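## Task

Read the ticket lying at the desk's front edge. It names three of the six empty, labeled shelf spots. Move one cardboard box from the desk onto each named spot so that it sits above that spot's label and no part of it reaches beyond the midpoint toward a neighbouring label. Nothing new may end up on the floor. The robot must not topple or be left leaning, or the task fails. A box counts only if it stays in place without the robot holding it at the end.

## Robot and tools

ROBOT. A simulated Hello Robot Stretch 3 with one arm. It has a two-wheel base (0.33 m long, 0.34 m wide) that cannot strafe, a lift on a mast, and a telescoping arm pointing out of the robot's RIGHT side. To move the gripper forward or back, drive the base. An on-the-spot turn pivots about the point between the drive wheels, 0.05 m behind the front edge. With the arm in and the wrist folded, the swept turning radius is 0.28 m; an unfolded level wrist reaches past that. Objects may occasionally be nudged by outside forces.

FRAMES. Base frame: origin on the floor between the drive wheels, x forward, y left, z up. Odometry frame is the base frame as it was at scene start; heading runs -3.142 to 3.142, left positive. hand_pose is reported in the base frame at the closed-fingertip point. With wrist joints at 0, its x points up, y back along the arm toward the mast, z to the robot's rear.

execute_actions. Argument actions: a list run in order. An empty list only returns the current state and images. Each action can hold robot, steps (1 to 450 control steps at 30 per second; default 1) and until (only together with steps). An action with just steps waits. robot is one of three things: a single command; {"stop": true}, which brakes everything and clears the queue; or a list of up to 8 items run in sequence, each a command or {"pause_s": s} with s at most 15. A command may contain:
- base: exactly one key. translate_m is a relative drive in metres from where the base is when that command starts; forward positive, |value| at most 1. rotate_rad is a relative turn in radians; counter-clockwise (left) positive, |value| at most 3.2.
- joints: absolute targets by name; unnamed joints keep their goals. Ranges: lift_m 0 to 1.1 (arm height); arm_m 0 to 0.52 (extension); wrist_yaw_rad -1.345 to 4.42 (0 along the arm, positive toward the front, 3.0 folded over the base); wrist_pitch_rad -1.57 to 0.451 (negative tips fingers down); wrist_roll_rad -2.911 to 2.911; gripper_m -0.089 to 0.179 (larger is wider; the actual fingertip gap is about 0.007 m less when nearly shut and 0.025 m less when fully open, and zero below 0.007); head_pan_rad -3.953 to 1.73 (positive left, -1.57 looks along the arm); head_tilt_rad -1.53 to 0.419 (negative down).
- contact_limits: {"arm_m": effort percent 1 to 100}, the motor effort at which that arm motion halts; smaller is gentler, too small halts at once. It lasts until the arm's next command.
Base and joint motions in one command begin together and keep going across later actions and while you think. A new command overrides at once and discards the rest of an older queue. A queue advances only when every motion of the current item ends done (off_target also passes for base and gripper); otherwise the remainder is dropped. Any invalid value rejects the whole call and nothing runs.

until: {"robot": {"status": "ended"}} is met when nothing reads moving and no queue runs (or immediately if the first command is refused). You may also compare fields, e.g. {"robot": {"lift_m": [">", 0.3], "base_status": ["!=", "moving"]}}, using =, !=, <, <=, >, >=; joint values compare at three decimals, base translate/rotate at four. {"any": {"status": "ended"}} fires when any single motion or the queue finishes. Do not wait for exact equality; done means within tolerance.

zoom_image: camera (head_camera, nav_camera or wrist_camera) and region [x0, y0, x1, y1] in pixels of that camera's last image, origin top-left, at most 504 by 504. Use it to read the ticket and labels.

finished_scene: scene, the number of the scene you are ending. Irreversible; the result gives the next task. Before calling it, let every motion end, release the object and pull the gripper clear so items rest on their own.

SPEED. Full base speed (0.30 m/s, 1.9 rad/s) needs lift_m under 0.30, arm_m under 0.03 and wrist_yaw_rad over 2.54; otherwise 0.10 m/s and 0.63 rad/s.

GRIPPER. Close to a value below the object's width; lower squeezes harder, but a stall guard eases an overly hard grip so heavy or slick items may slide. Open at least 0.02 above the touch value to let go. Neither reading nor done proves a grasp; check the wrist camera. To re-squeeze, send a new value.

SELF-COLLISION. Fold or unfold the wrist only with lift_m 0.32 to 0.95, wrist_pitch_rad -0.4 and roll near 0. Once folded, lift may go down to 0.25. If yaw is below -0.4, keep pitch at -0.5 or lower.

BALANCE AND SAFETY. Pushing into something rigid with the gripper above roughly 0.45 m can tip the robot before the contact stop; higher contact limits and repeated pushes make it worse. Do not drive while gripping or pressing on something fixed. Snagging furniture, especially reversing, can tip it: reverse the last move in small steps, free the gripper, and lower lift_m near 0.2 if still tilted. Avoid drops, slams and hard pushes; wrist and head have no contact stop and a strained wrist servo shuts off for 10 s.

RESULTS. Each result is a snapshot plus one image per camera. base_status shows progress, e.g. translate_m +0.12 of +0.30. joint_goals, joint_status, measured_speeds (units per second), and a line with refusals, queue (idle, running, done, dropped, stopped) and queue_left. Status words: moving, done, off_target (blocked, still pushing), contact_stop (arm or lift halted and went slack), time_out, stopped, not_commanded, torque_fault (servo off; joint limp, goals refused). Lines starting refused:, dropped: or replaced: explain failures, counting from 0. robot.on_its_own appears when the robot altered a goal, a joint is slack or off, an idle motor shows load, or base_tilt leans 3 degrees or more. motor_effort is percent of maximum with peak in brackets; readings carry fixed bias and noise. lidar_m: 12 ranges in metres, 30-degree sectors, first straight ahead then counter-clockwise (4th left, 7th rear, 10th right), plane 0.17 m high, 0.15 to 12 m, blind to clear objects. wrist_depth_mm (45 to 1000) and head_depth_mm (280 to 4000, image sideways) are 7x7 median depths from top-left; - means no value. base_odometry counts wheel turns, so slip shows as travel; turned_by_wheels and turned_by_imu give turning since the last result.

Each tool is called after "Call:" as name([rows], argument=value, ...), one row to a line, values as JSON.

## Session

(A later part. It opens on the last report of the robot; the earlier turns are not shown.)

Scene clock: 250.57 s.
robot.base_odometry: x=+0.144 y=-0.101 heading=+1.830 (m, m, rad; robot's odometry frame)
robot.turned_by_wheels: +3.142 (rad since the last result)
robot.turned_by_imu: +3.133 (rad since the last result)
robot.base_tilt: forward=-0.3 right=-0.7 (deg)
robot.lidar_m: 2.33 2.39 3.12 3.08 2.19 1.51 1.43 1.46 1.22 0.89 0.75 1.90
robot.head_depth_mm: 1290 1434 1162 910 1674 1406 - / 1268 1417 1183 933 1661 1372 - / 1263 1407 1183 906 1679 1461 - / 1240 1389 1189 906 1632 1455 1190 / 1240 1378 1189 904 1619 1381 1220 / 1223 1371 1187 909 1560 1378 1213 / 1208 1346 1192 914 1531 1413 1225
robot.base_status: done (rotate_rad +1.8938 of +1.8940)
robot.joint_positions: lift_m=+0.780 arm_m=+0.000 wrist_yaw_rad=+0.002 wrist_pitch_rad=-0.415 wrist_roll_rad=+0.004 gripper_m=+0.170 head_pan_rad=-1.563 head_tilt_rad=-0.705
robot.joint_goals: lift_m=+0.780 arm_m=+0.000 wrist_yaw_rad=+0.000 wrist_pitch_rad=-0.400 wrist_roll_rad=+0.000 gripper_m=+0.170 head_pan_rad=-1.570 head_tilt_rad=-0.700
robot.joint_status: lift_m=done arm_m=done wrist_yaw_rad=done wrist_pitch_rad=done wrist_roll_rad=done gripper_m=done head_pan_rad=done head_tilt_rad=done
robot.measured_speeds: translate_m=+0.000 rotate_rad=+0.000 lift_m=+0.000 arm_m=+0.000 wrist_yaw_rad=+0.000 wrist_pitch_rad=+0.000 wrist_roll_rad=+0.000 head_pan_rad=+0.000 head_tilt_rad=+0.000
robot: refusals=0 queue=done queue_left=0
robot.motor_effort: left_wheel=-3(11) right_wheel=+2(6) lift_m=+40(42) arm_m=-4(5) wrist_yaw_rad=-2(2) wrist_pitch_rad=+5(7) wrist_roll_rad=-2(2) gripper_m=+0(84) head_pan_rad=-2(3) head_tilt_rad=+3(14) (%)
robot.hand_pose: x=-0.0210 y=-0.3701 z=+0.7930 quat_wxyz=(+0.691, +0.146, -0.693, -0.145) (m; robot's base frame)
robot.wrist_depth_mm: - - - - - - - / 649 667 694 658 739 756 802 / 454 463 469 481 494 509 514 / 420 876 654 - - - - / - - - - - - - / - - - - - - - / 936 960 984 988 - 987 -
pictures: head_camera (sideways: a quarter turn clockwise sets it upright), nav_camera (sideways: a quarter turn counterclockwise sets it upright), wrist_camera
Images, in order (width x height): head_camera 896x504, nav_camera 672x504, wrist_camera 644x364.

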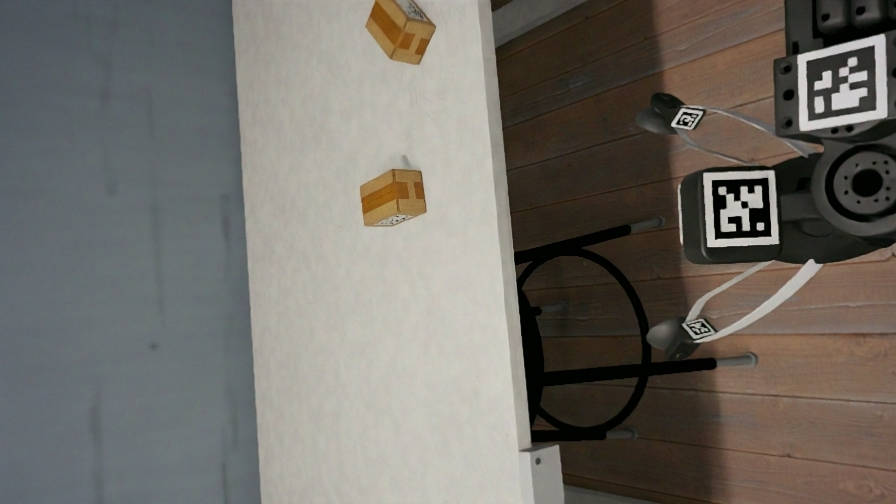

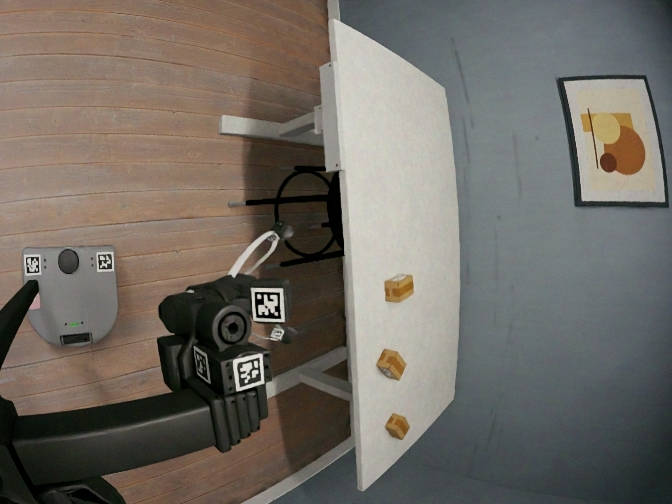

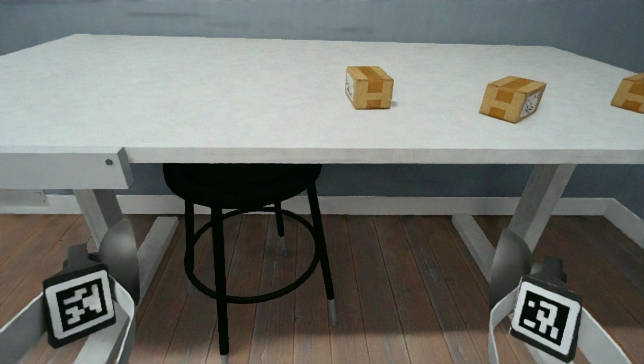

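Call:
execute_actions([
  {"robot":[{"base":{"translate_m":-0.14},"joints":{"wrist_yaw_rad":0.3,"arm_m":0.36,"lift_m":0.75,"gripper_m":0.14}}],"steps":450,"until":{"robot":{"status":"ended"}}},
])

Scene clock: 258.50 s.
robot.base_odometry: x=+0.180 y=-0.236 heading=+1.830 (m, m, rad; robot's odometry frame)
robot.turned_by_wheels: +0.000 (rad since the last result)
robot.turned_by_imu: +0.000 (rad since the last result)
robot.base_tilt: forward=-0.4 right=-0.8 (deg)
robot.lidar_m: 2.47 2.54 3.22 3.02 1.98 1.37 1.28 1.31 1.16 0.90 0.80 1.91
robot.head_depth_mm: 1303 1426 1175 933 1541 - - / 1280 1416 1177 933 1668 1415 1214 / 1279 1428 1185 - 1685 1410 1211 / 1260 1400 1183 - 1688 1416 1218 / 1251 1393 1186 911 1635 1410 1217 / 1228 1374 1187 915 1632 1413 1221 / 1223 1358 1193 912 1370 1383 1215
robot.base_status: done (translate_m -0.1400 of -0.1400)
robot.joint_positions: lift_m=+0.750 arm_m=+0.360 wrist_yaw_rad=+0.299 wrist_pitch_rad=-0.415 wrist_roll_rad=+0.004 gripper_m=+0.140 head_pan_rad=-1.563 head_tilt_rad=-0.705
robot.joint_goals: lift_m=+0.750 arm_m=+0.360 wrist_yaw_rad=+0.300 wrist_pitch_rad=-0.400 wrist_roll_rad=+0.000 gripper_m=+0.140 head_pan_rad=-1.570 head_tilt_rad=-0.700
robot.joint_status: lift_m=done arm_m=done wrist_yaw_rad=done wrist_pitch_rad=done wrist_roll_rad=done gripper_m=done head_pan_rad=done head_tilt_rad=done
robot.measured_speeds: translate_m=+0.000 rotate_rad=+0.000 lift_m=+0.000 arm_m=+0.000 wrist_yaw_rad=+0.000 wrist_pitch_rad=+0.000 wrist_roll_rad=+0.000 head_pan_rad=+0.000 head_tilt_rad=+0.000
robot: refusals=0 queue=done queue_left=0
robot.motor_effort: left_wheel=-3(6) right_wheel=+1(3) lift_m=+22(41) arm_m=+3(5) wrist_yaw_rad=+0(1) wrist_pitch_rad=+5(5) wrist_roll_rad=-1(2) gripper_m=+0(80) head_pan_rad=-2(2) head_tilt_rad=+3(3) (%)
robot.hand_pose: x=+0.0448 y=-0.7195 z=+0.7637 quat_wxyz=(+0.705, +0.247, -0.664, -0.042) (m; robot's base frame)
robot.wrist_depth_mm: 965 899 850 809 746 702 667 / 544 556 582 593 618 642 668 / 378 388 396 380 413 426 436 / 292 296 301 229 299 318 323 / 238 249 244 238 242 263 257 / 200 - 203 207 209 - 214 / - 169 175 177 179 175 184
pictures: head_camera (sideways: a quarter turn clockwise sets it upright), nav_camera (sideways: a quarter turn counterclockwise sets it upright), wrist_camera
Images, in order (width x height): head_camera 896x504, nav_camera 672x504, wrist_camera 644x364.

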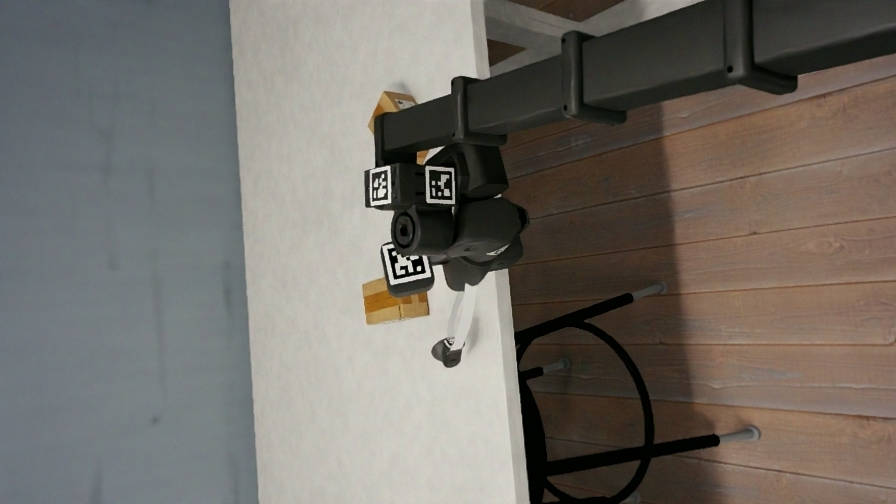

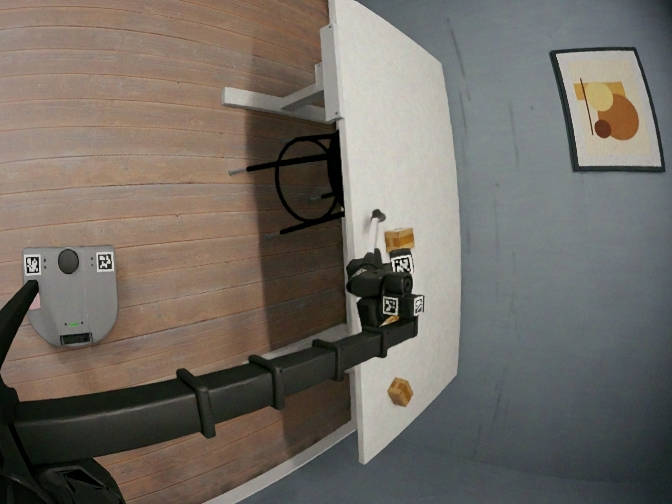

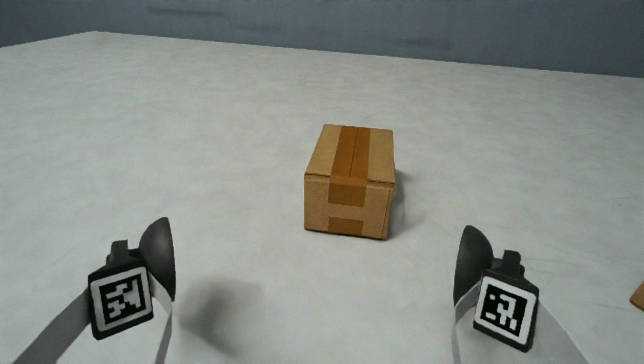

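Call:
execute_actions([
  {"robot":[{"joints":{"lift_m":0.73}},{"joints":{"arm_m":0.47}},{"joints":{"gripper_m":0.03}},{"pause_s":0.5},{"joints":{"lift_m":0.80}}],"steps":450,"until":{"robot":{"status":"ended"}}},
])

Scene clock: 266.57 s.
robot.base_odometry: x=+0.180 y=-0.236 heading=+1.830 (m, m, rad; robot's odometry frame)
robot.turned_by_wheels: +0.000 (rad since the last result)
robot.turned_by_imu: +0.002 (rad since the last result)
robot.base_tilt: forward=-0.4 right=-0.8 (deg)
robot.lidar_m: 2.47 2.54 3.23 3.03 1.98 1.36 1.29 1.31 1.16 0.90 0.79 1.91
robot.head_depth_mm: 1296 1438 1174 944 - - 1192 / 1276 1431 1258 - 1642 1394 1212 / 1271 1429 - 933 1683 1406 1219 / 1259 1408 1361 876 1680 1405 1213 / 1244 1389 1190 908 1619 1421 1220 / 1234 1378 1184 910 1656 1416 1222 / 1221 1355 1193 910 1375 1387 1227
robot.base_status: done (translate_m -0.1400 of -0.1400)
robot.joint_positions: lift_m=+0.800 arm_m=+0.470 wrist_yaw_rad=+0.299 wrist_pitch_rad=-0.423 wrist_roll_rad=+0.004 gripper_m=+0.031 head_pan_rad=-1.563 head_tilt_rad=-0.705
robot.joint_goals: lift_m=+0.800 arm_m=+0.470 wrist_yaw_rad=+0.300 wrist_pitch_rad=-0.400 wrist_roll_rad=+0.000 gripper_m=+0.030 head_pan_rad=-1.570 head_tilt_rad=-0.700
robot.joint_status: lift_m=done arm_m=done wrist_yaw_rad=done wrist_pitch_rad=done wrist_roll_rad=done gripper_m=done head_pan_rad=done head_tilt_rad=done
robot.measured_speeds: translate_m=+0.000 rotate_rad=+0.000 lift_m=+0.000 arm_m=+0.000 wrist_yaw_rad=+0.000 wrist_pitch_rad=+0.000 wrist_roll_rad=+0.000 head_pan_rad=+0.000 head_tilt_rad=+0.000
robot: refusals=0 queue=done queue_left=0
robot.motor_effort: left_wheel=-3(3) right_wheel=+1(2) lift_m=+41(42) arm_m=+3(4) wrist_yaw_rad=+1(1) wrist_pitch_rad=+8(8) wrist_roll_rad=-2(1) gripper_m=-18(91) head_pan_rad=-2(2) head_tilt_rad=+2(2) (%)
robot.hand_pose: x=+0.0445 y=-0.8285 z=+0.8112 quat_wxyz=(+0.705, +0.250, -0.663, -0.044) (m; robot's base frame)
robot.wrist_depth_mm: 878 812 746 699 651 617 582 / 690 698 721 720 688 663 617 / 481 490 503 511 529 536 547 / 375 381 382 181 399 404 413 / 305 307 226 142 320 325 330 / 256 258 128 128 127 270 273 / 222 224 218 143 225 234 235
pictures: head_camera (sideways: a quarter turn clockwise sets it upright), nav_camera (sideways: a quarter turn counterclockwise sets it upright), wrist_camera
Images, in order (width x height): head_camera 896x504, nav_camera 672x504, wrist_camera 644x364.

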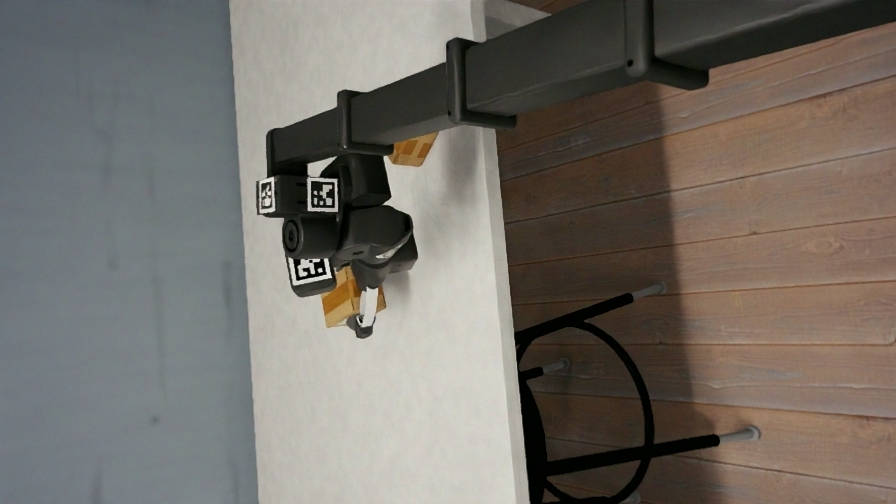

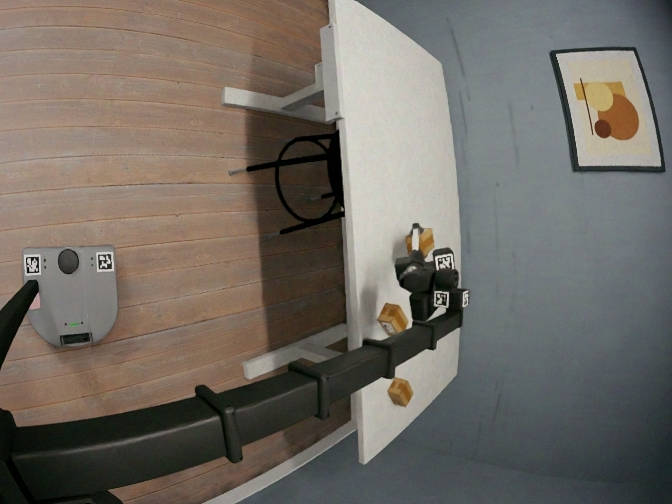

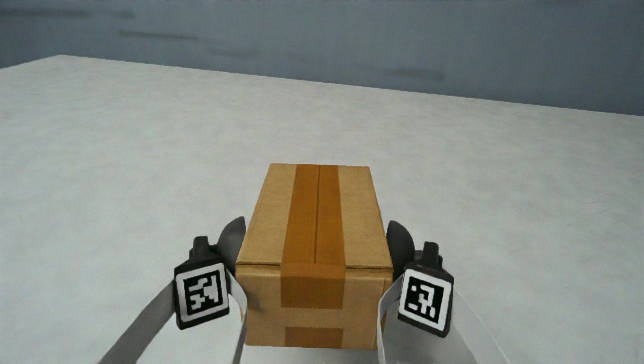

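Call:
execute_actions([
  {"robot":[{"joints":{"arm_m":0.0,"wrist_yaw_rad":0}},{"base":{"rotate_rad":1.267}},{"base":{"translate_m":1.0},"joints":{"lift_m":0.56,"wrist_pitch_rad":-0.25}},{"base":{"translate_m":1.0}},{"base":{"translate_m":0.56}},{"base":{"rotate_rad":1.874},"joints":{"head_tilt_rad":-0.8}}],"steps":450,"until":{"robot":{"status":"ended"}}},
  {"steps":450,"until":{"robot":{"status":"ended"}}},
  {"steps":450,"until":{"robot":{"status":"ended"}}},
])

Scene clock: 311.23 s.
robot.base_odometry: x=-2.378 y=-0.122 heading=-1.312 (m, m, rad; robot's odometry frame)
robot.turned_by_wheels: +3.141 (rad since the last result)
robot.turned_by_imu: +3.136 (rad since the last result)
robot.base_tilt: forward=-0.6 right=-0.9 (deg)
robot.lidar_m: 2.21 2.27 2.99 3.87 2.34 1.64 1.14 1.16 0.80 0.89 0.68 1.19
robot.head_depth_mm: 746 888 1023 1106 1341 1278 1173 / 741 880 1016 1120 1369 1285 1197 / 737 876 1008 1115 1348 1288 1195 / 733 868 1009 1106 1000 723 1179 / 735 866 1002 1095 1350 1295 1178 / 736 859 993 1089 1129 1293 1171 / 733 831 929 919 1379 1353 1187
robot.base_status: done (rotate_rad +1.8738 of +1.8740)
robot.joint_positions: lift_m=+0.560 arm_m=+0.000 wrist_yaw_rad=+0.001 wrist_pitch_rad=-0.286 wrist_roll_rad=+0.004 gripper_m=+0.031 head_pan_rad=-1.563 head_tilt_rad=-0.790
robot.joint_goals: lift_m=+0.560 arm_m=+0.000 wrist_yaw_rad=+0.000 wrist_pitch_rad=-0.250 wrist_roll_rad=+0.000 gripper_m=+0.030 head_pan_rad=-1.570 head_tilt_rad=-0.800
robot.joint_status: lift_m=done arm_m=done wrist_yaw_rad=done wrist_pitch_rad=done wrist_roll_rad=done gripper_m=done head_pan_rad=done head_tilt_rad=done
robot.measured_speeds: translate_m=+0.000 rotate_rad=+0.000 lift_m=+0.000 arm_m=+0.000 wrist_yaw_rad=+0.000 wrist_pitch_rad=+0.000 wrist_roll_rad=+0.000 head_pan_rad=+0.000 head_tilt_rad=+0.000
robot: refusals=0 queue=done queue_left=0
robot.motor_effort: left_wheel=-3(7) right_wheel=+2(6) lift_m=+24(42) arm_m=-4(3) wrist_yaw_rad=-1(2) wrist_pitch_rad=+12(13) wrist_roll_rad=-2(2) gripper_m=-17(18) head_pan_rad=-3(2) head_tilt_rad=-6(18) (%)
robot.hand_pose: x=-0.0213 y=-0.3843 z=+0.6036 quat_wxyz=(+0.699, +0.101, -0.701, -0.101) (m; robot's base frame)
robot.wrist_depth_mm: 371 530 588 585 586 584 570 / 394 533 621 620 619 616 574 / 420 541 646 644 637 649 570 / 735 445 445 182 471 450 465 / 802 549 294 142 751 760 538 / 849 555 128 128 127 806 563 / 816 673 699 143 709 723 588
pictures: head_camera (sideways: a quarter turn clockwise sets it upright), nav_camera (sideways: a quarter turn counterclockwise sets it upright), wrist_camera
Images, in order (width x height): head_camera 896x504, nav_camera 672x504, wrist_camera 644x364.

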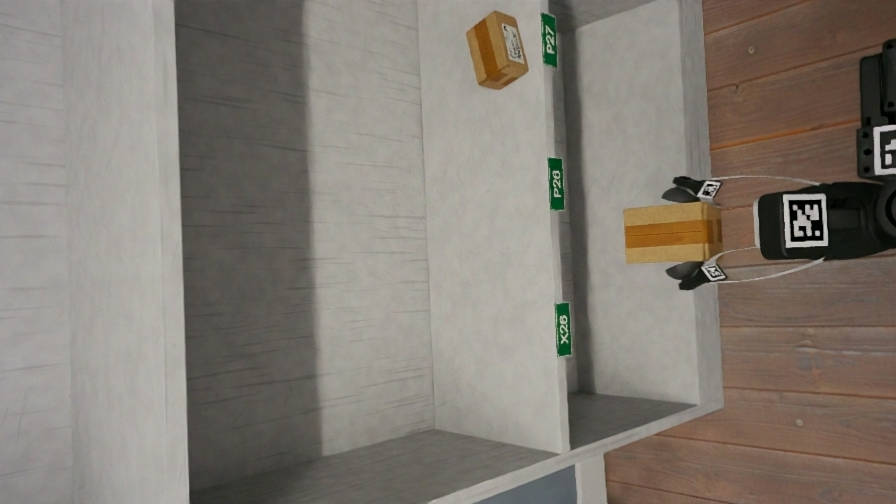

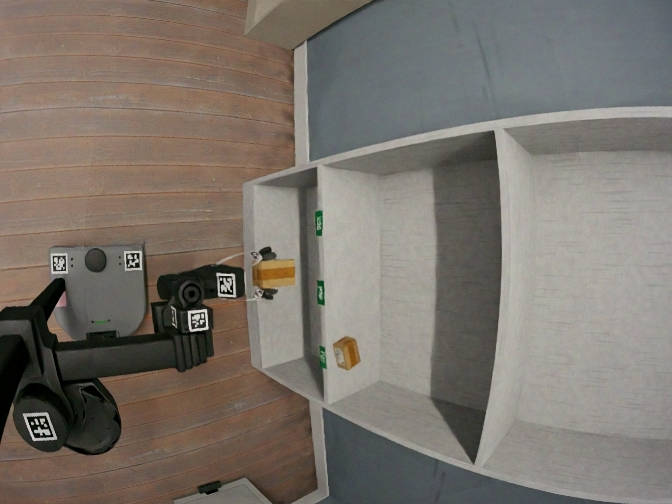

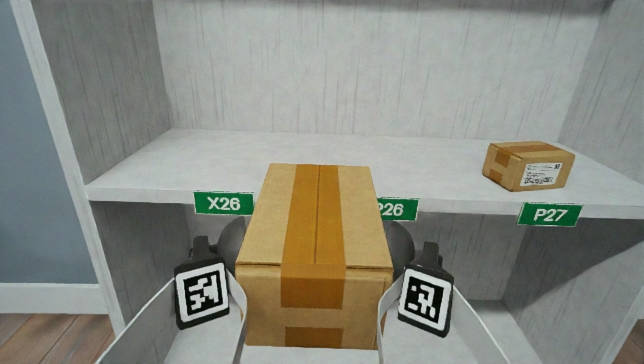

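Call:
execute_actions([
  {"robot":[{"base":{"translate_m":-0.073},"joints":{"lift_m":0.54}},{"joints":{"arm_m":0.335},"contact_limits":{"arm_m":15}},{"joints":{"lift_m":0.505}}],"steps":450,"until":{"robot":{"status":"ended"}}},
])

Scene clock: 320.60 s.
robot.base_odometry: x=-2.396 y=-0.051 heading=-1.312 (m, m, rad; robot's odometry frame)
robot.turned_by_wheels: +0.000 (rad since the last result)
robot.turned_by_imu: +0.002 (rad since the last result)
robot.base_tilt: forward=-0.5 right=-0.8 (deg)
robot.lidar_m: 2.29 2.35 3.10 3.41 2.23 1.57 1.06 1.09 0.76 0.89 0.72 1.25
robot.head_depth_mm: 747 894 1036 1095 1189 1293 1171 / 742 880 1023 1108 1346 1290 - / 737 880 1028 1113 - 1291 1180 / 734 875 1005 1116 1346 1294 1181 / 734 866 1004 1096 1351 1289 1176 / 737 863 999 1090 1340 1296 1178 / 735 857 996 1080 1040 1295 1188
robot.base_status: done (translate_m -0.0730 of -0.0730)
robot.joint_positions: lift_m=+0.505 arm_m=+0.335 wrist_yaw_rad=+0.001 wrist_pitch_rad=-0.285 wrist_roll_rad=+0.004 gripper_m=+0.031 head_pan_rad=-1.563 head_tilt_rad=-0.790
robot.joint_goals: lift_m=+0.505 arm_m=+0.335 wrist_yaw_rad=+0.000 wrist_pitch_rad=-0.250 wrist_roll_rad=+0.000 gripper_m=+0.030 head_pan_rad=-1.570 head_tilt_rad=-0.800
robot.joint_status: lift_m=done arm_m=done wrist_yaw_rad=done wrist_pitch_rad=done wrist_roll_rad=done gripper_m=done head_pan_rad=done head_tilt_rad=done
robot.measured_speeds: translate_m=+0.000 rotate_rad=+0.000 lift_m=+0.000 arm_m=+0.000 wrist_yaw_rad=+0.000 wrist_pitch_rad=+0.000 wrist_roll_rad=+0.000 head_pan_rad=+0.000 head_tilt_rad=+0.000
robot: refusals=0 queue=done queue_left=0
robot.motor_effort: left_wheel=-3(7) right_wheel=+2(2) lift_m=+23(25) arm_m=+2(2) wrist_yaw_rad=-1(0) wrist_pitch_rad=+12(12) wrist_roll_rad=-2(2) gripper_m=-18(18) head_pan_rad=-3(1) head_tilt_rad=-5(6) (%)
robot.contact_limits: arm_m 15 (drawing in: default 22, maximum 36; extending or still: default 29, maximum 48)
robot.hand_pose: x=-0.0214 y=-0.7188 z=+0.5489 quat_wxyz=(+0.699, +0.101, -0.701, -0.101) (m; robot's base frame)
robot.wrist_depth_mm: 280 279 279 278 281 279 278 / 298 298 297 297 297 296 297 / 318 319 315 318 317 316 316 / 302 311 315 181 331 329 329 / 231 234 190 142 249 253 256 / 187 190 128 127 127 201 204 / 157 159 155 143 159 167 167
pictures: head_camera (sideways: a quarter turn clockwise sets it upright), nav_camera (sideways: a quarter turn counterclockwise sets it upright), wrist_camera
Images, in order (width x height): head_camera 896x504, nav_camera 672x504, wrist_camera 644x364.

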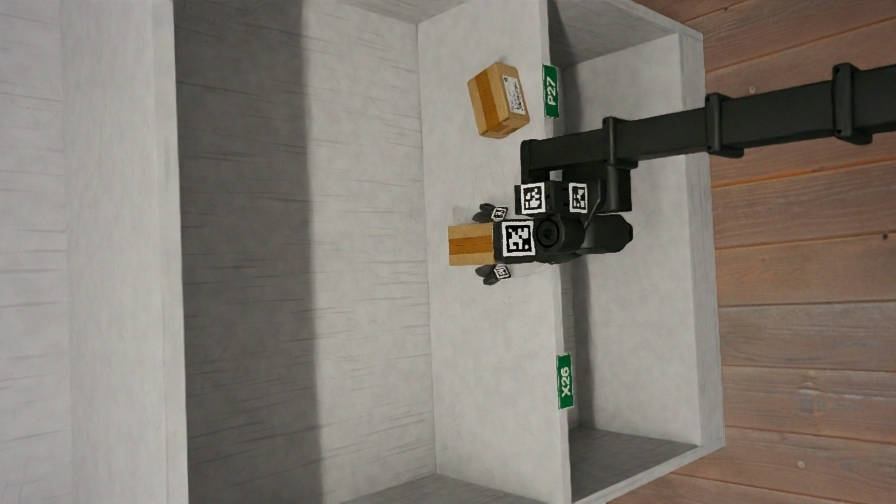

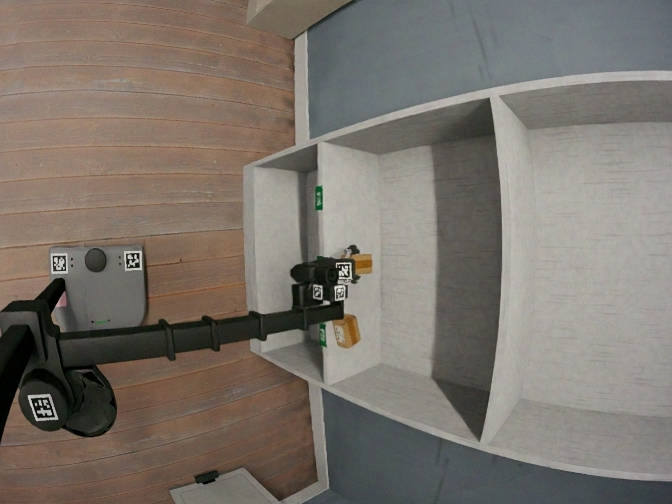

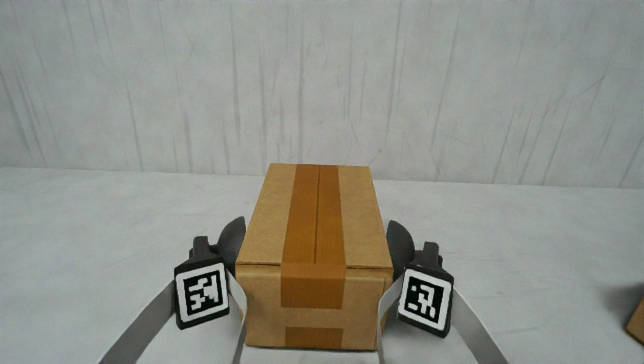

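Call:
execute_actions([
  {"robot":[{"joints":{"lift_m":0.492}},{"joints":{"gripper_m":0.09}},{"joints":{"arm_m":0.0}}],"steps":450,"until":{"robot":{"status":"ended"}}},
])

Scene clock: 327.70 s.
robot.base_odometry: x=-2.396 y=-0.051 heading=-1.312 (m, m, rad; robot's odometry frame)
robot.turned_by_wheels: +0.000 (rad since the last result)
robot.turned_by_imu: +0.002 (rad since the last result)
robot.base_tilt: forward=-0.5 right=-0.8 (deg)
robot.lidar_m: 2.29 2.34 3.08 3.42 2.23 1.57 1.06 1.10 0.76 0.89 0.72 1.25
robot.head_depth_mm: 746 891 1030 1094 1193 1292 1178 / 745 882 1023 1107 1378 1289 1170 / 736 879 1018 1109 1379 1283 1192 / 734 871 1007 1106 1356 1285 1196 / 735 872 998 1101 1344 1293 1179 / 737 863 994 1095 1361 1292 1183 / 738 857 987 1086 1035 1289 1174
robot.base_status: done (translate_m -0.0730 of -0.0730)
robot.joint_positions: lift_m=+0.492 arm_m=+0.000 wrist_yaw_rad=+0.001 wrist_pitch_rad=-0.265 wrist_roll_rad=+0.004 gripper_m=+0.090 head_pan_rad=-1.563 head_tilt_rad=-0.790
robot.joint_goals: lift_m=+0.492 arm_m=+0.000 wrist_yaw_rad=+0.000 wrist_pitch_rad=-0.250 wrist_roll_rad=+0.000 gripper_m=+0.090 head_pan_rad=-1.570 head_tilt_rad=-0.800
robot.joint_status: lift_m=done arm_m=done wrist_yaw_rad=done wrist_pitch_rad=done wrist_roll_rad=done gripper_m=done head_pan_rad=done head_tilt_rad=done
robot.measured_speeds: translate_m=+0.000 rotate_rad=+0.000 lift_m=+0.000 arm_m=+0.000 wrist_yaw_rad=+0.000 wrist_pitch_rad=+0.000 wrist_roll_rad=+0.000 head_pan_rad=+0.000 head_tilt_rad=+0.000
robot: refusals=0 queue=done queue_left=0
robot.motor_effort: left_wheel=-3(3) right_wheel=+1(2) lift_m=+22(23) arm_m=-4(5) wrist_yaw_rad=+0(1) wrist_pitch_rad=+5(12) wrist_roll_rad=-2(2) gripper_m=+0(79) head_pan_rad=-3(1) head_tilt_rad=-5(5) (%)
robot.hand_pose: x=-0.0214 y=-0.3862 z=+0.5406 quat_wxyz=(+0.700, +0.094, -0.702, -0.094) (m; robot's base frame)
robot.wrist_depth_mm: 458 575 586 588 586 590 490 / 458 609 622 616 620 629 485 / 422 454 469 442 472 421 459 / 466 624 715 714 703 413 438 / 494 682 766 758 759 706 498 / 539 609 765 797 793 660 546 / 728 627 654 654 660 627 783
pictures: head_camera (sideways: a quarter turn clockwise sets it upright), nav_camera (sideways: a quarter turn counterclockwise sets it upright), wrist_camera
Images, in order (width x height): head_camera 896x504, nav_camera 672x504, wrist_camera 644x364.

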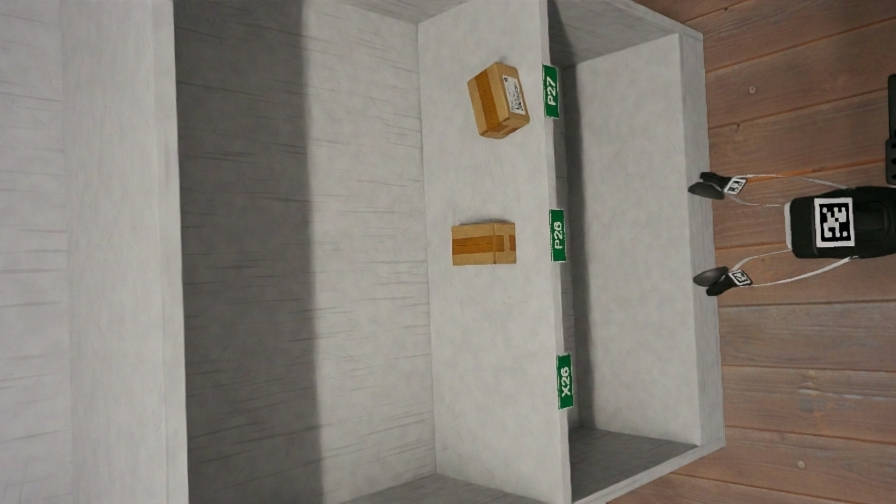

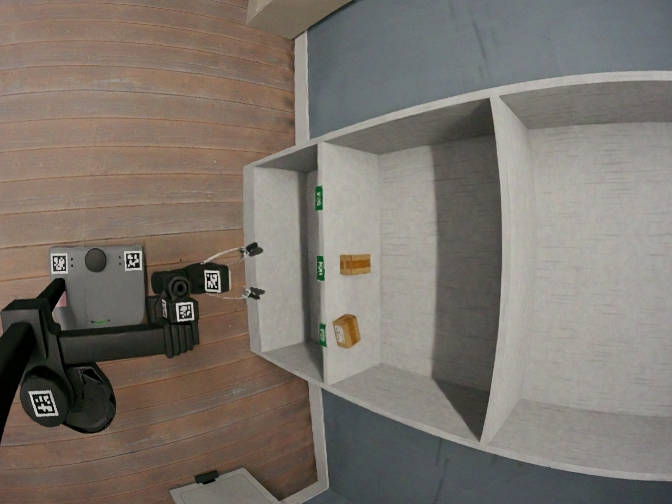

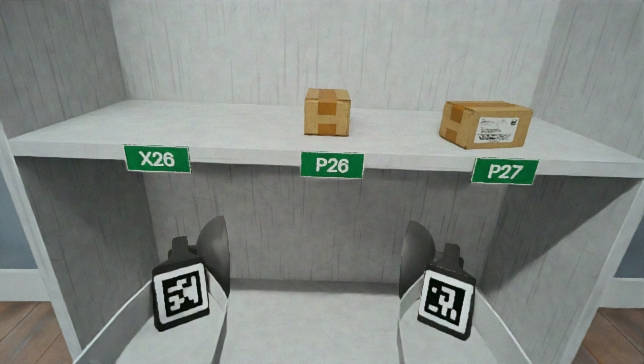

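Call:
execute_actions([
  {"robot":[{"joints":{"wrist_pitch_rad":-0.4,"gripper_m":0.04}},{"joints":{"wrist_yaw_rad":3.0}},{"joints":{"lift_m":0.25},"base":{"rotate_rad":1.139}},{"base":{"translate_m":1.0}},{"base":{"translate_m":1.0}},{"base":{"translate_m":0.67}},{"base":{"rotate_rad":2.003},"joints":{"lift_m":0.6}},{"joints":{"wrist_yaw_rad":0.7,"lift_m":0.78,"gripper_m":0.17,"head_tilt_rad":-0.7}}],"steps":450,"until":{"robot":{"status":"ended"}}},
  {"steps":450,"until":{"robot":{"status":"ended"}}},
])

Scene clock: 362.13 s.
robot.base_odometry: x=+0.234 y=-0.512 heading=+1.829 (m, m, rad; robot's odometry frame)
robot.turned_by_wheels: +3.142 (rad since the last result)
robot.turned_by_imu: +3.134 (rad since the last result)
robot.base_tilt: forward=-0.5 right=-0.7 (deg)
robot.lidar_m: 2.69 2.79 3.35 3.03 1.56 1.11 1.07 1.10 1.07 1.45 0.90 2.01
robot.head_depth_mm: 1282 1422 1174 931 1664 1411 - / 1260 1432 1176 935 1556 1409 - / 1264 1427 1178 934 1688 1402 1261 / 1259 1409 1180 907 1678 1408 - / 1252 1397 1187 910 1683 1457 - / 1252 1398 1189 909 1630 1419 1226 / 1234 1384 1190 915 1649 1420 1229
robot.base_status: done (rotate_rad +2.0029 of +2.0030)
robot.joint_positions: lift_m=+0.780 arm_m=+0.000 wrist_yaw_rad=+0.702 wrist_pitch_rad=-0.415 wrist_roll_rad=+0.004 gripper_m=+0.170 head_pan_rad=-1.563 head_tilt_rad=-0.705
robot.joint_goals: lift_m=+0.780 arm_m=+0.000 wrist_yaw_rad=+0.700 wrist_pitch_rad=-0.400 wrist_roll_rad=+0.000 gripper_m=+0.170 head_pan_rad=-1.570 head_tilt_rad=-0.700
robot.joint_status: lift_m=done arm_m=done wrist_yaw_rad=done wrist_pitch_rad=done wrist_roll_rad=done gripper_m=done head_pan_rad=done head_tilt_rad=done
robot.measured_speeds: translate_m=+0.000 rotate_rad=+0.000 lift_m=+0.000 arm_m=+0.000 wrist_yaw_rad=+0.000 wrist_pitch_rad=+0.000 wrist_roll_rad=+0.000 head_pan_rad=+0.000 head_tilt_rad=+0.000
robot: refusals=0 queue=done queue_left=0
robot.motor_effort: left_wheel=-3(11) right_wheel=+1(7) lift_m=+40(42) arm_m=-4(4) wrist_yaw_rad=-1(2) wrist_pitch_rad=+5(4) wrist_roll_rad=-2(2) gripper_m=+0(82) head_pan_rad=-2(2) head_tilt_rad=+3(15) (%)
robot.hand_pose: x=+0.1237 y=-0.3170 z=+0.7930 quat_wxyz=(+0.699, +0.375, -0.601, +0.100) (m; robot's base frame)
robot.wrist_depth_mm: - - - - - - 909 / - - 768 714 745 772 794 / - - - 898 536 504 451 / - - - - - - 390 / - - - - - - - / - - - - - - - / 949 970 983 - - - -
pictures: head_camera (sideways: a quarter turn clockwise sets it upright), nav_camera (sideways: a quarter turn counterclockwise sets it upright), wrist_camera
Images, in order (width x height): head_camera 896x504, nav_camera 672x504, wrist_camera 644x364.

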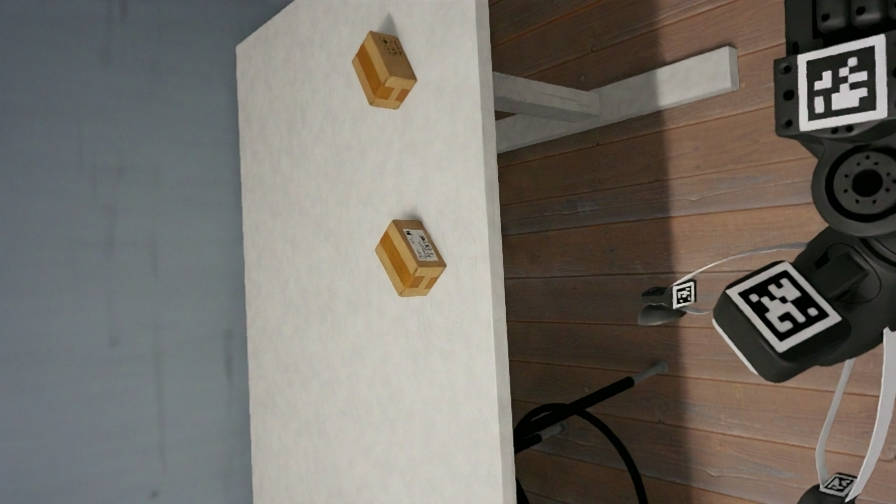

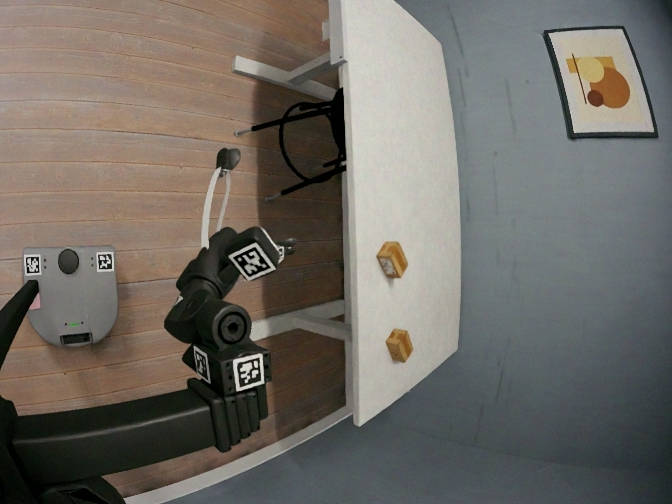

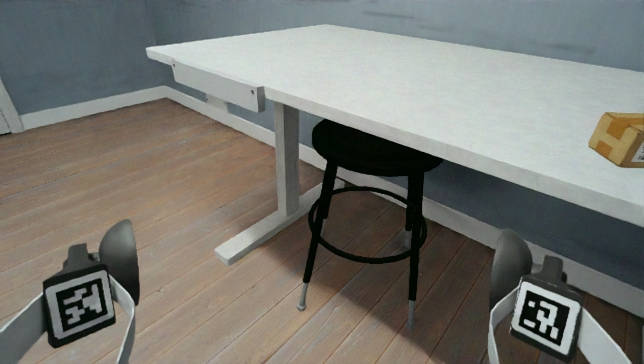

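Call:
execute_actions([
  {"robot":[{"base":{"translate_m":-0.075},"joints":{"wrist_yaw_rad":0.5,"arm_m":0.36,"lift_m":0.76}}],"steps":450,"until":{"robot":{"status":"ended"}}},
])

Scene clock: 369.40 s.
robot.base_odometry: x=+0.253 y=-0.585 heading=+1.829 (m, m, rad; robot's odometry frame)
robot.turned_by_wheels: +0.000 (rad since the last result)
robot.turned_by_imu: +0.001 (rad since the last result)
robot.base_tilt: forward=-0.4 right=-0.9 (deg)
robot.lidar_m: 2.76 2.86 3.20 3.04 1.45 1.04 1.00 1.02 1.06 1.05 0.95 1.37
robot.head_depth_mm: 1277 1442 1221 926 1717 - - / 1273 1437 1178 - 1509 1368 1213 / 1264 1418 1239 - 1677 1407 1209 / 1254 1409 1191 - 1686 1404 1213 / 1249 1401 1189 883 1669 1411 1224 / 1253 1395 1198 914 1698 1411 1219 / 1239 1392 1193 908 1648 1417 1229
robot.base_status: done (translate_m -0.0750 of -0.0750)
robot.joint_positions: lift_m=+0.760 arm_m=+0.360 wrist_yaw_rad=+0.500 wrist_pitch_rad=-0.415 wrist_roll_rad=+0.004 gripper_m=+0.170 head_pan_rad=-1.563 head_tilt_rad=-0.705
robot.joint_goals: lift_m=+0.760 arm_m=+0.360 wrist_yaw_rad=+0.500 wrist_pitch_rad=-0.400 wrist_roll_rad=+0.000 gripper_m=+0.170 head_pan_rad=-1.570 head_tilt_rad=-0.700
robot.joint_status: lift_m=done arm_m=done wrist_yaw_rad=done wrist_pitch_rad=done wrist_roll_rad=done gripper_m=done head_pan_rad=done head_tilt_rad=done
robot.measured_speeds: translate_m=+0.000 rotate_rad=+0.000 lift_m=+0.000 arm_m=+0.000 wrist_yaw_rad=+0.000 wrist_pitch_rad=+0.000 wrist_roll_rad=+0.000 head_pan_rad=+0.000 head_tilt_rad=+0.000
robot: refusals=0 queue=done queue_left=0
robot.motor_effort: left_wheel=-3(8) right_wheel=+2(2) lift_m=+23(40) arm_m=+3(1) wrist_yaw_rad=-1(4) wrist_pitch_rad=+5(5) wrist_roll_rad=-2(2) gripper_m=+0(1) head_pan_rad=-3(4) head_tilt_rad=+3(3) (%)
robot.hand_pose: x=+0.0863 y=-0.7020 z=+0.7737 quat_wxyz=(+0.705, +0.312, -0.635, +0.029) (m; robot's base frame)
robot.wrist_depth_mm: - - 991 888 796 700 632 / 577 599 614 639 655 676 647 / 405 409 420 432 443 451 465 / 310 316 320 309 236 340 344 / 262 256 257 243 213 265 273 / - 215 218 218 222 224 228 / 928 715 187 188 190 187 197
pictures: head_camera (sideways: a quarter turn clockwise sets it upright), nav_camera (sideways: a quarter turn counterclockwise sets it upright), wrist_camera
Images, in order (width x height): head_camera 896x504, nav_camera 672x504, wrist_camera 644x364.

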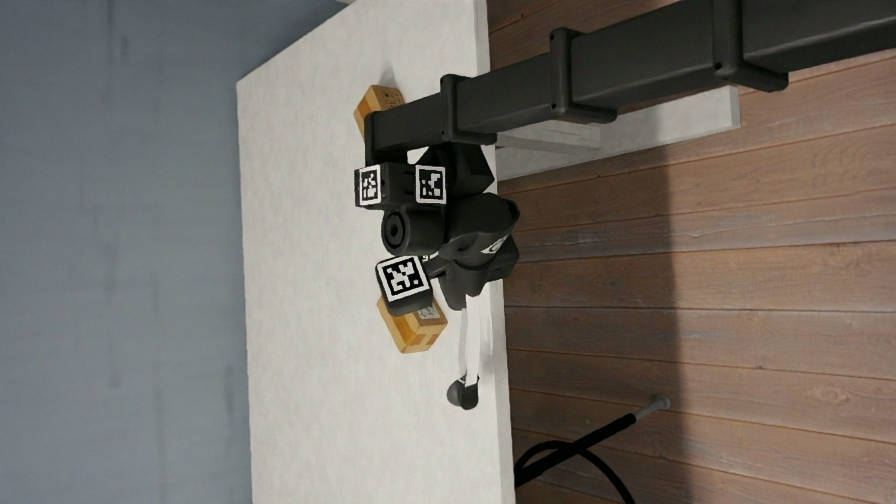

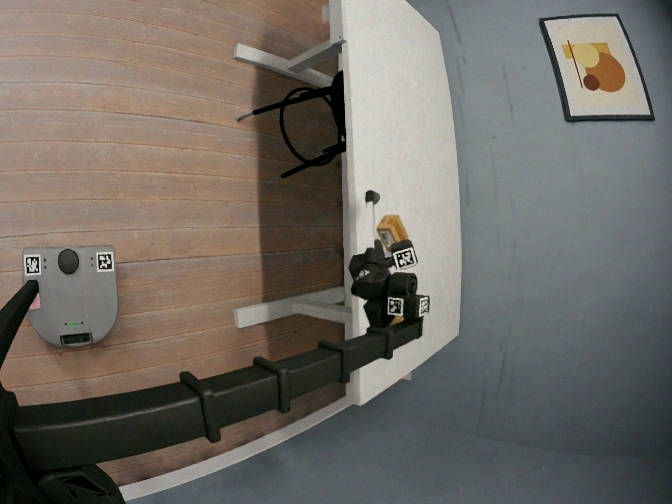

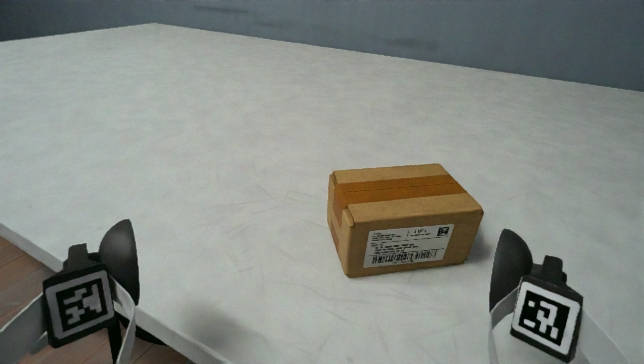

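Call:
execute_actions([
  {"robot":[{"joints":{"lift_m":0.73}},{"joints":{"arm_m":0.46}},{"joints":{"gripper_m":0.055}},{"pause_s":0.5},{"joints":{"lift_m":0.80}}],"steps":450,"until":{"robot":{"status":"ended"}}},
])

Scene clock: 378.17 s.
robot.base_odometry: x=+0.253 y=-0.585 heading=+1.829 (m, m, rad; robot's odometry frame)
robot.turned_by_wheels: +0.000 (rad since the last result)
robot.turned_by_imu: +0.002 (rad since the last result)
robot.base_tilt: forward=-0.5 right=-0.9 (deg)
robot.lidar_m: 2.77 2.86 3.21 3.03 1.45 1.04 0.99 1.02 1.06 1.05 0.95 1.37
robot.head_depth_mm: 1275 1434 1226 934 - - 1185 / 1278 1421 1232 - 1550 1378 1217 / 1268 1421 - 935 1678 1420 1217 / 1252 1405 1327 906 1673 1408 1211 / 1251 1400 1187 875 1694 1422 1228 / 1243 1407 1188 912 1679 1405 1219 / 1246 1381 1182 908 1636 1410 1226
robot.base_status: done (translate_m -0.0750 of -0.0750)
robot.joint_positions: lift_m=+0.800 arm_m=+0.460 wrist_yaw_rad=+0.500 wrist_pitch_rad=-0.420 wrist_roll_rad=+0.004 gripper_m=+0.065 head_pan_rad=-1.563 head_tilt_rad=-0.705
robot.joint_goals: lift_m=+0.800 arm_m=+0.460 wrist_yaw_rad=+0.500 wrist_pitch_rad=-0.400 wrist_roll_rad=+0.000 gripper_m=+0.064 head_pan_rad=-1.570 head_tilt_rad=-0.700
robot.joint_status: lift_m=done arm_m=done wrist_yaw_rad=done wrist_pitch_rad=done wrist_roll_rad=done gripper_m=done head_pan_rad=done head_tilt_rad=done
robot.measured_speeds: translate_m=+0.000 rotate_rad=+0.000 lift_m=+0.000 arm_m=+0.000 wrist_yaw_rad=+0.000 wrist_pitch_rad=+0.000 wrist_roll_rad=+0.000 head_pan_rad=+0.000 head_tilt_rad=+0.000
robot: refusals=0 queue=done queue_left=0
robot.on_its_own: gripper_m is held at +0.064, not at your +0.055, by its stall guard, which is still easing
robot.motor_effort: left_wheel=-3(3) right_wheel=+2(2) lift_m=+41(43) arm_m=+3(1) wrist_yaw_rad=-1(1) wrist_pitch_rad=+7(7) wrist_roll_rad=-2(2) gripper_m=-19(95) head_pan_rad=-3(1) head_tilt_rad=+2(3) (%)
robot.hand_pose: x=+0.0860 y=-0.8014 z=+0.8117 quat_wxyz=(+0.706, +0.314, -0.635, +0.027) (m; robot's base frame)
robot.wrist_depth_mm: - - 919 798 698 619 555 / 700 708 728 757 717 657 593 / 483 498 502 520 530 541 553 / 373 381 388 394 401 407 413 / 305 310 141 143 151 327 330 / 257 267 117 123 129 272 275 / 226 219 124 133 150 226 236
pictures: head_camera (sideways: a quarter turn clockwise sets it upright), nav_camera (sideways: a quarter turn counterclockwise sets it upright), wrist_camera
Images, in order (width x height): head_camera 896x504, nav_camera 672x504, wrist_camera 644x364.

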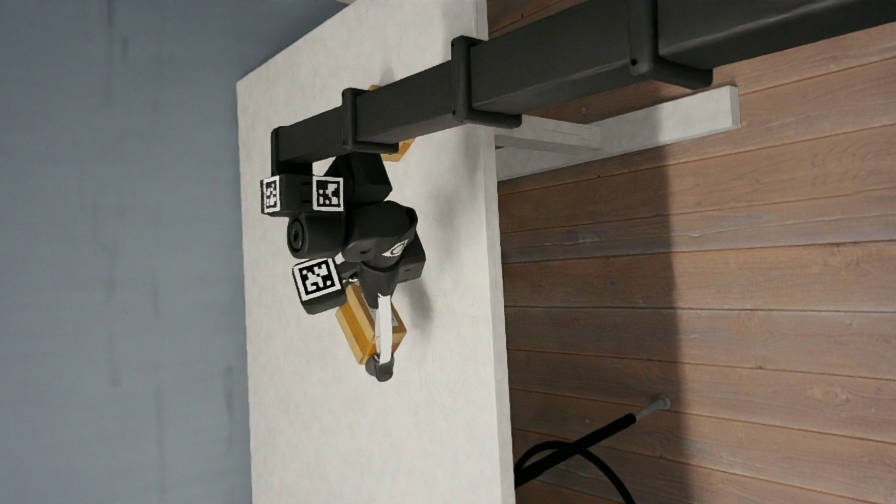

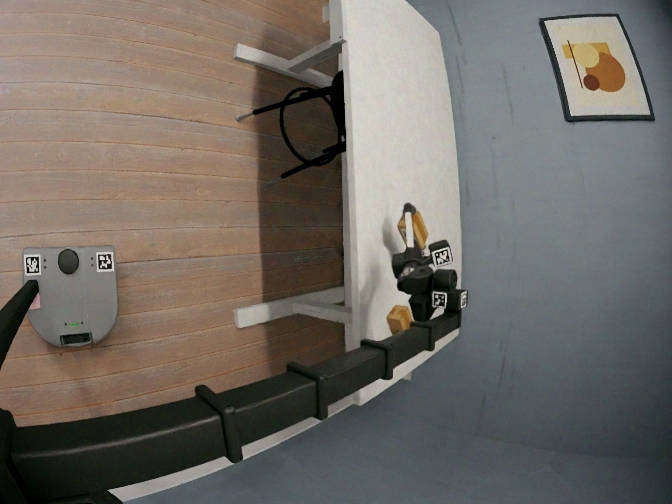

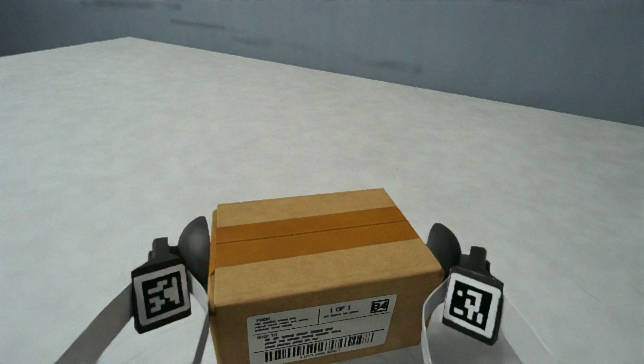

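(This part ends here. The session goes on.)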